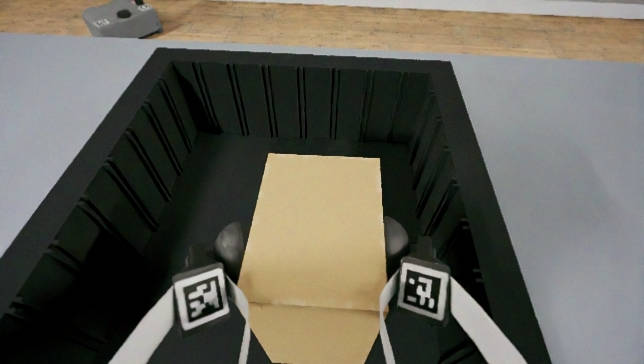

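Call:
execute_actions:
  actions:
    - {"r1":{"joints":{"lift_m":1.09}}}
  cameras: []

Call:
execute_actions:
  actions:
    - {"r1":{"joints":{"arm_m":0.0,"wrist_pitch_rad":-0.1}}}
  cameras: ["r1_wrist_camera"]

Scene clock: 103.27 s.
r1.base_odometry: x=+0.419 y=+0.891 heading=+2.050 (m, m, rad; r1's odometry frame)
r1.turned_by_wheels: +0.000 (rad since the last result)
r1.turned_by_imu: -0.001 (rad since the last result)
r1.base_tilt: forward=+0.9 right=-0.6 (deg)
r1.lidar_m: 4.50 2.08 1.65 1.63 1.75 2.60 2.21 0.73 1.08 1.07 1.14 0.89
r1.head_depth_mm: 2677 3002 3169 1205 881 691 568 / 2684 2998 3183 1202 878 690 568 / 2714 - 3209 1144 842 689 583 / 2730 - 755 765 872 686 583 / 2774 2971 3227 1048 874 689 583 / 2797 2983 3304 1202 811 689 582 / 2766 3033 3315 1198 876 688 582
r1.base_status: not commanded
r1.joint_positions: lift_m=+1.090 arm_m=+0.440 wrist_yaw_rad=+0.001 wrist_pitch_rad=-0.774 wrist_roll_rad=-0.004 gripper_m=+0.024 head_pan_rad=-1.563 head_tilt_rad=-0.494
r1.joint_status: all done
r1.motor_effort: left_wheel=-2(2) right_wheel=+1(1) lift_m=+24(25) arm_m=+5(5) wrist_yaw_rad=-1(1) wrist_pitch_rad=+10(10) wrist_roll_rad=+0(0) gripper_m=-20(21) head_pan_rad=-2(2) head_tilt_rad=-4(4) (%)
r1.hand_pose: x=-0.0215 y=-0.7510 z=+1.0320 quat_wxyz=(+0.656, +0.268, -0.653, -0.266) (m; r1's base frame)
r1.wrist_depth_mm: - - - - - - - / - - - - - - - / 583 599 604 614 - - - / 522 516 436 166 516 541 539 / 469 468 365 146 455 477 482 / 417 422 131 130 - 428 429 / 381 371 373 159 335 390 385
r2.base_odometry: x=+0.000 y=+0.000 heading=+0.000 (m, m, rad; r2's odometry frame)
r2.turned_by_wheels: +0.000 (rad since the last result)
r2.turned_by_imu: -0.001 (rad since the last result)
r2.base_tilt: forward=+0.5 right=-0.4 (deg)
r2.lidar_m: 1.76 5.52 1.06 0.70 0.64 0.65 0.81 1.68 3.20 4.03 4.08 1.47
r2.head_depth_mm: 2049 3129 - - 2097 1787 2277 / 2066 3141 - - - 2688 2247 / 2089 3185 - - 2630 3047 2039 / 2091 3251 - - - 2872 2132 / 2107 3282 - - - 3212 2199 / 2119 3321 - - - 3142 2174 / 2150 3335 - - - 3131 2182
r2.base_status: not commanded
r2.joint_positions: lift_m=+0.504 arm_m=+0.001 wrist_yaw_rad=+2.790 wrist_pitch_rad=-0.507 wrist_roll_rad=+0.016 gripper_m=+0.037 head_pan_rad=-0.002 head_tilt_rad=-0.005
r2.joint_status: not commanded
r2.motor_effort: left_wheel=+1(1) right_wheel=-1(1) lift_m=+20(20) arm_m=-1(0) wrist_yaw_rad=+0(1) wrist_pitch_rad=+5(5) wrist_roll_rad=+0(1) gripper_m=-1(0) head_pan_rad=+0(1) head_tilt_rad=+2(2) (%)
r2.hand_pose: x=+0.0519 y=+0.0534 z=+0.4972 quat_wxyz=(+0.295, +0.710, +0.053, +0.637) (m; r2's base frame)
r2.wrist_depth_mm: 589 682 892 - - - - / - 726 931 - - - - / - 775 996 - - - - / - 851 944 977 974 963 932 / 650 849 849 830 840 808 806 / 701 - - 715 - 713 700 / 647 639 640 642 631 633 627
pictures: none
No camera images: the call's "cameras" was empty. Leave "cameras" out to get every camera's image.

Scene clock: 107.70 s.
r1.base_odometry: x=+0.419 y=+0.891 heading=+2.050 (m, m, rad; r1's odometry frame)
r1.turned_by_wheels: +0.000 (rad since the last result)
r1.turned_by_imu: -0.001 (rad since the last result)
r1.base_tilt: forward=+0.8 right=-0.5 (deg)
r1.lidar_m: 4.50 2.08 1.65 1.63 1.75 2.60 2.21 0.73 1.08 1.06 1.14 0.89
r1.head_depth_mm: 2713 - - - - - 543 / 2737 - - - - - - / 2719 - - - - - - / 2752 2878 - - - 689 569 / 2753 2987 3218 1032 876 691 583 / 2780 2976 3246 1200 811 690 583 / 2786 3038 3270 1202 879 690 598
r1.base_status: not commanded
r1.joint_positions: lift_m=+1.090 arm_m=+0.000 wrist_yaw_rad=+0.001 wrist_pitch_rad=-0.149 wrist_roll_rad=-0.004 gripper_m=+0.024 head_pan_rad=-1.563 head_tilt_rad=-0.494
r1.joint_status: all done
r1.motor_effort: left_wheel=-2(2) right_wheel=+1(1) lift_m=+24(24) arm_m=-5(8) wrist_yaw_rad=-1(2) wrist_pitch_rad=+19(19) wrist_roll_rad=+0(0) gripper_m=-21(22) head_pan_rad=-1(2) head_tilt_rad=-3(4) (%)
r1.hand_pose: x=-0.0213 y=-0.3952 z=+1.1665 quat_wxyz=(+0.707, +0.053, -0.703, -0.053) (m; r1's base frame)
r1.wrist_depth_mm: - - - - - - - / - - - - - - - / - - - - - - - / - - - 168 - - - / - - - 146 - - - / 855 822 131 130 - 816 830 / 661 660 552 155 613 639 631
r2.base_odometry: x=+0.000 y=+0.000 heading=+0.000 (m, m, rad; r2's odometry frame)
r2.turned_by_wheels: +0.000 (rad since the last result)
r2.turned_by_imu: +0.000 (rad since the last result)
r2.base_tilt: forward=+0.6 right=-0.3 (deg)
r2.lidar_m: 1.76 5.53 1.06 0.70 0.64 0.65 0.81 1.69 3.19 4.02 4.08 1.47
r2.head_depth_mm: 2058 3102 - - - 1778 2248 / 2065 3173 - - - 2750 2250 / 2087 3227 - - 2625 3033 2073 / 2122 3210 - - - 2852 2141 / 2091 3322 - - - 3209 2202 / 2130 3308 - - - 3136 2177 / 2142 3325 - - - 3100 2162
r2.base_status: not commanded
r2.joint_positions: lift_m=+0.504 arm_m=+0.001 wrist_yaw_rad=+2.790 wrist_pitch_rad=-0.507 wrist_roll_rad=+0.016 gripper_m=+0.037 head_pan_rad=-0.002 head_tilt_rad=-0.005
r2.joint_status: not commanded
r2.motor_effort: left_wheel=+0(0) right_wheel=+0(1) lift_m=+21(20) arm_m=+0(0) wrist_yaw_rad=+0(1) wrist_pitch_rad=+5(5) wrist_roll_rad=+0(0) gripper_m=+0(0) head_pan_rad=+0(1) head_tilt_rad=+2(2) (%)
r2.hand_pose: x=+0.0519 y=+0.0534 z=+0.4972 quat_wxyz=(+0.295, +0.710, +0.053, +0.637) (m; r2's base frame)
r2.wrist_depth_mm: 585 677 897 - - - - / - 724 935 - - - - / - 775 - - - - - / - 851 951 967 965 934 940 / 655 848 845 825 832 800 793 / 700 - - 713 - 717 711 / 654 641 651 636 634 630 617
pictures: r1_wrist_camera
Images, in order (width x height): r1_wrist_camera 644x364.

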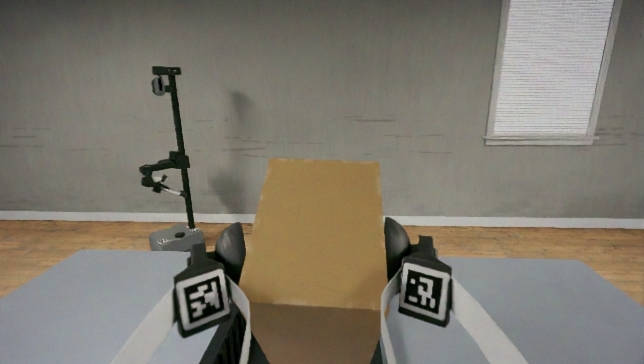

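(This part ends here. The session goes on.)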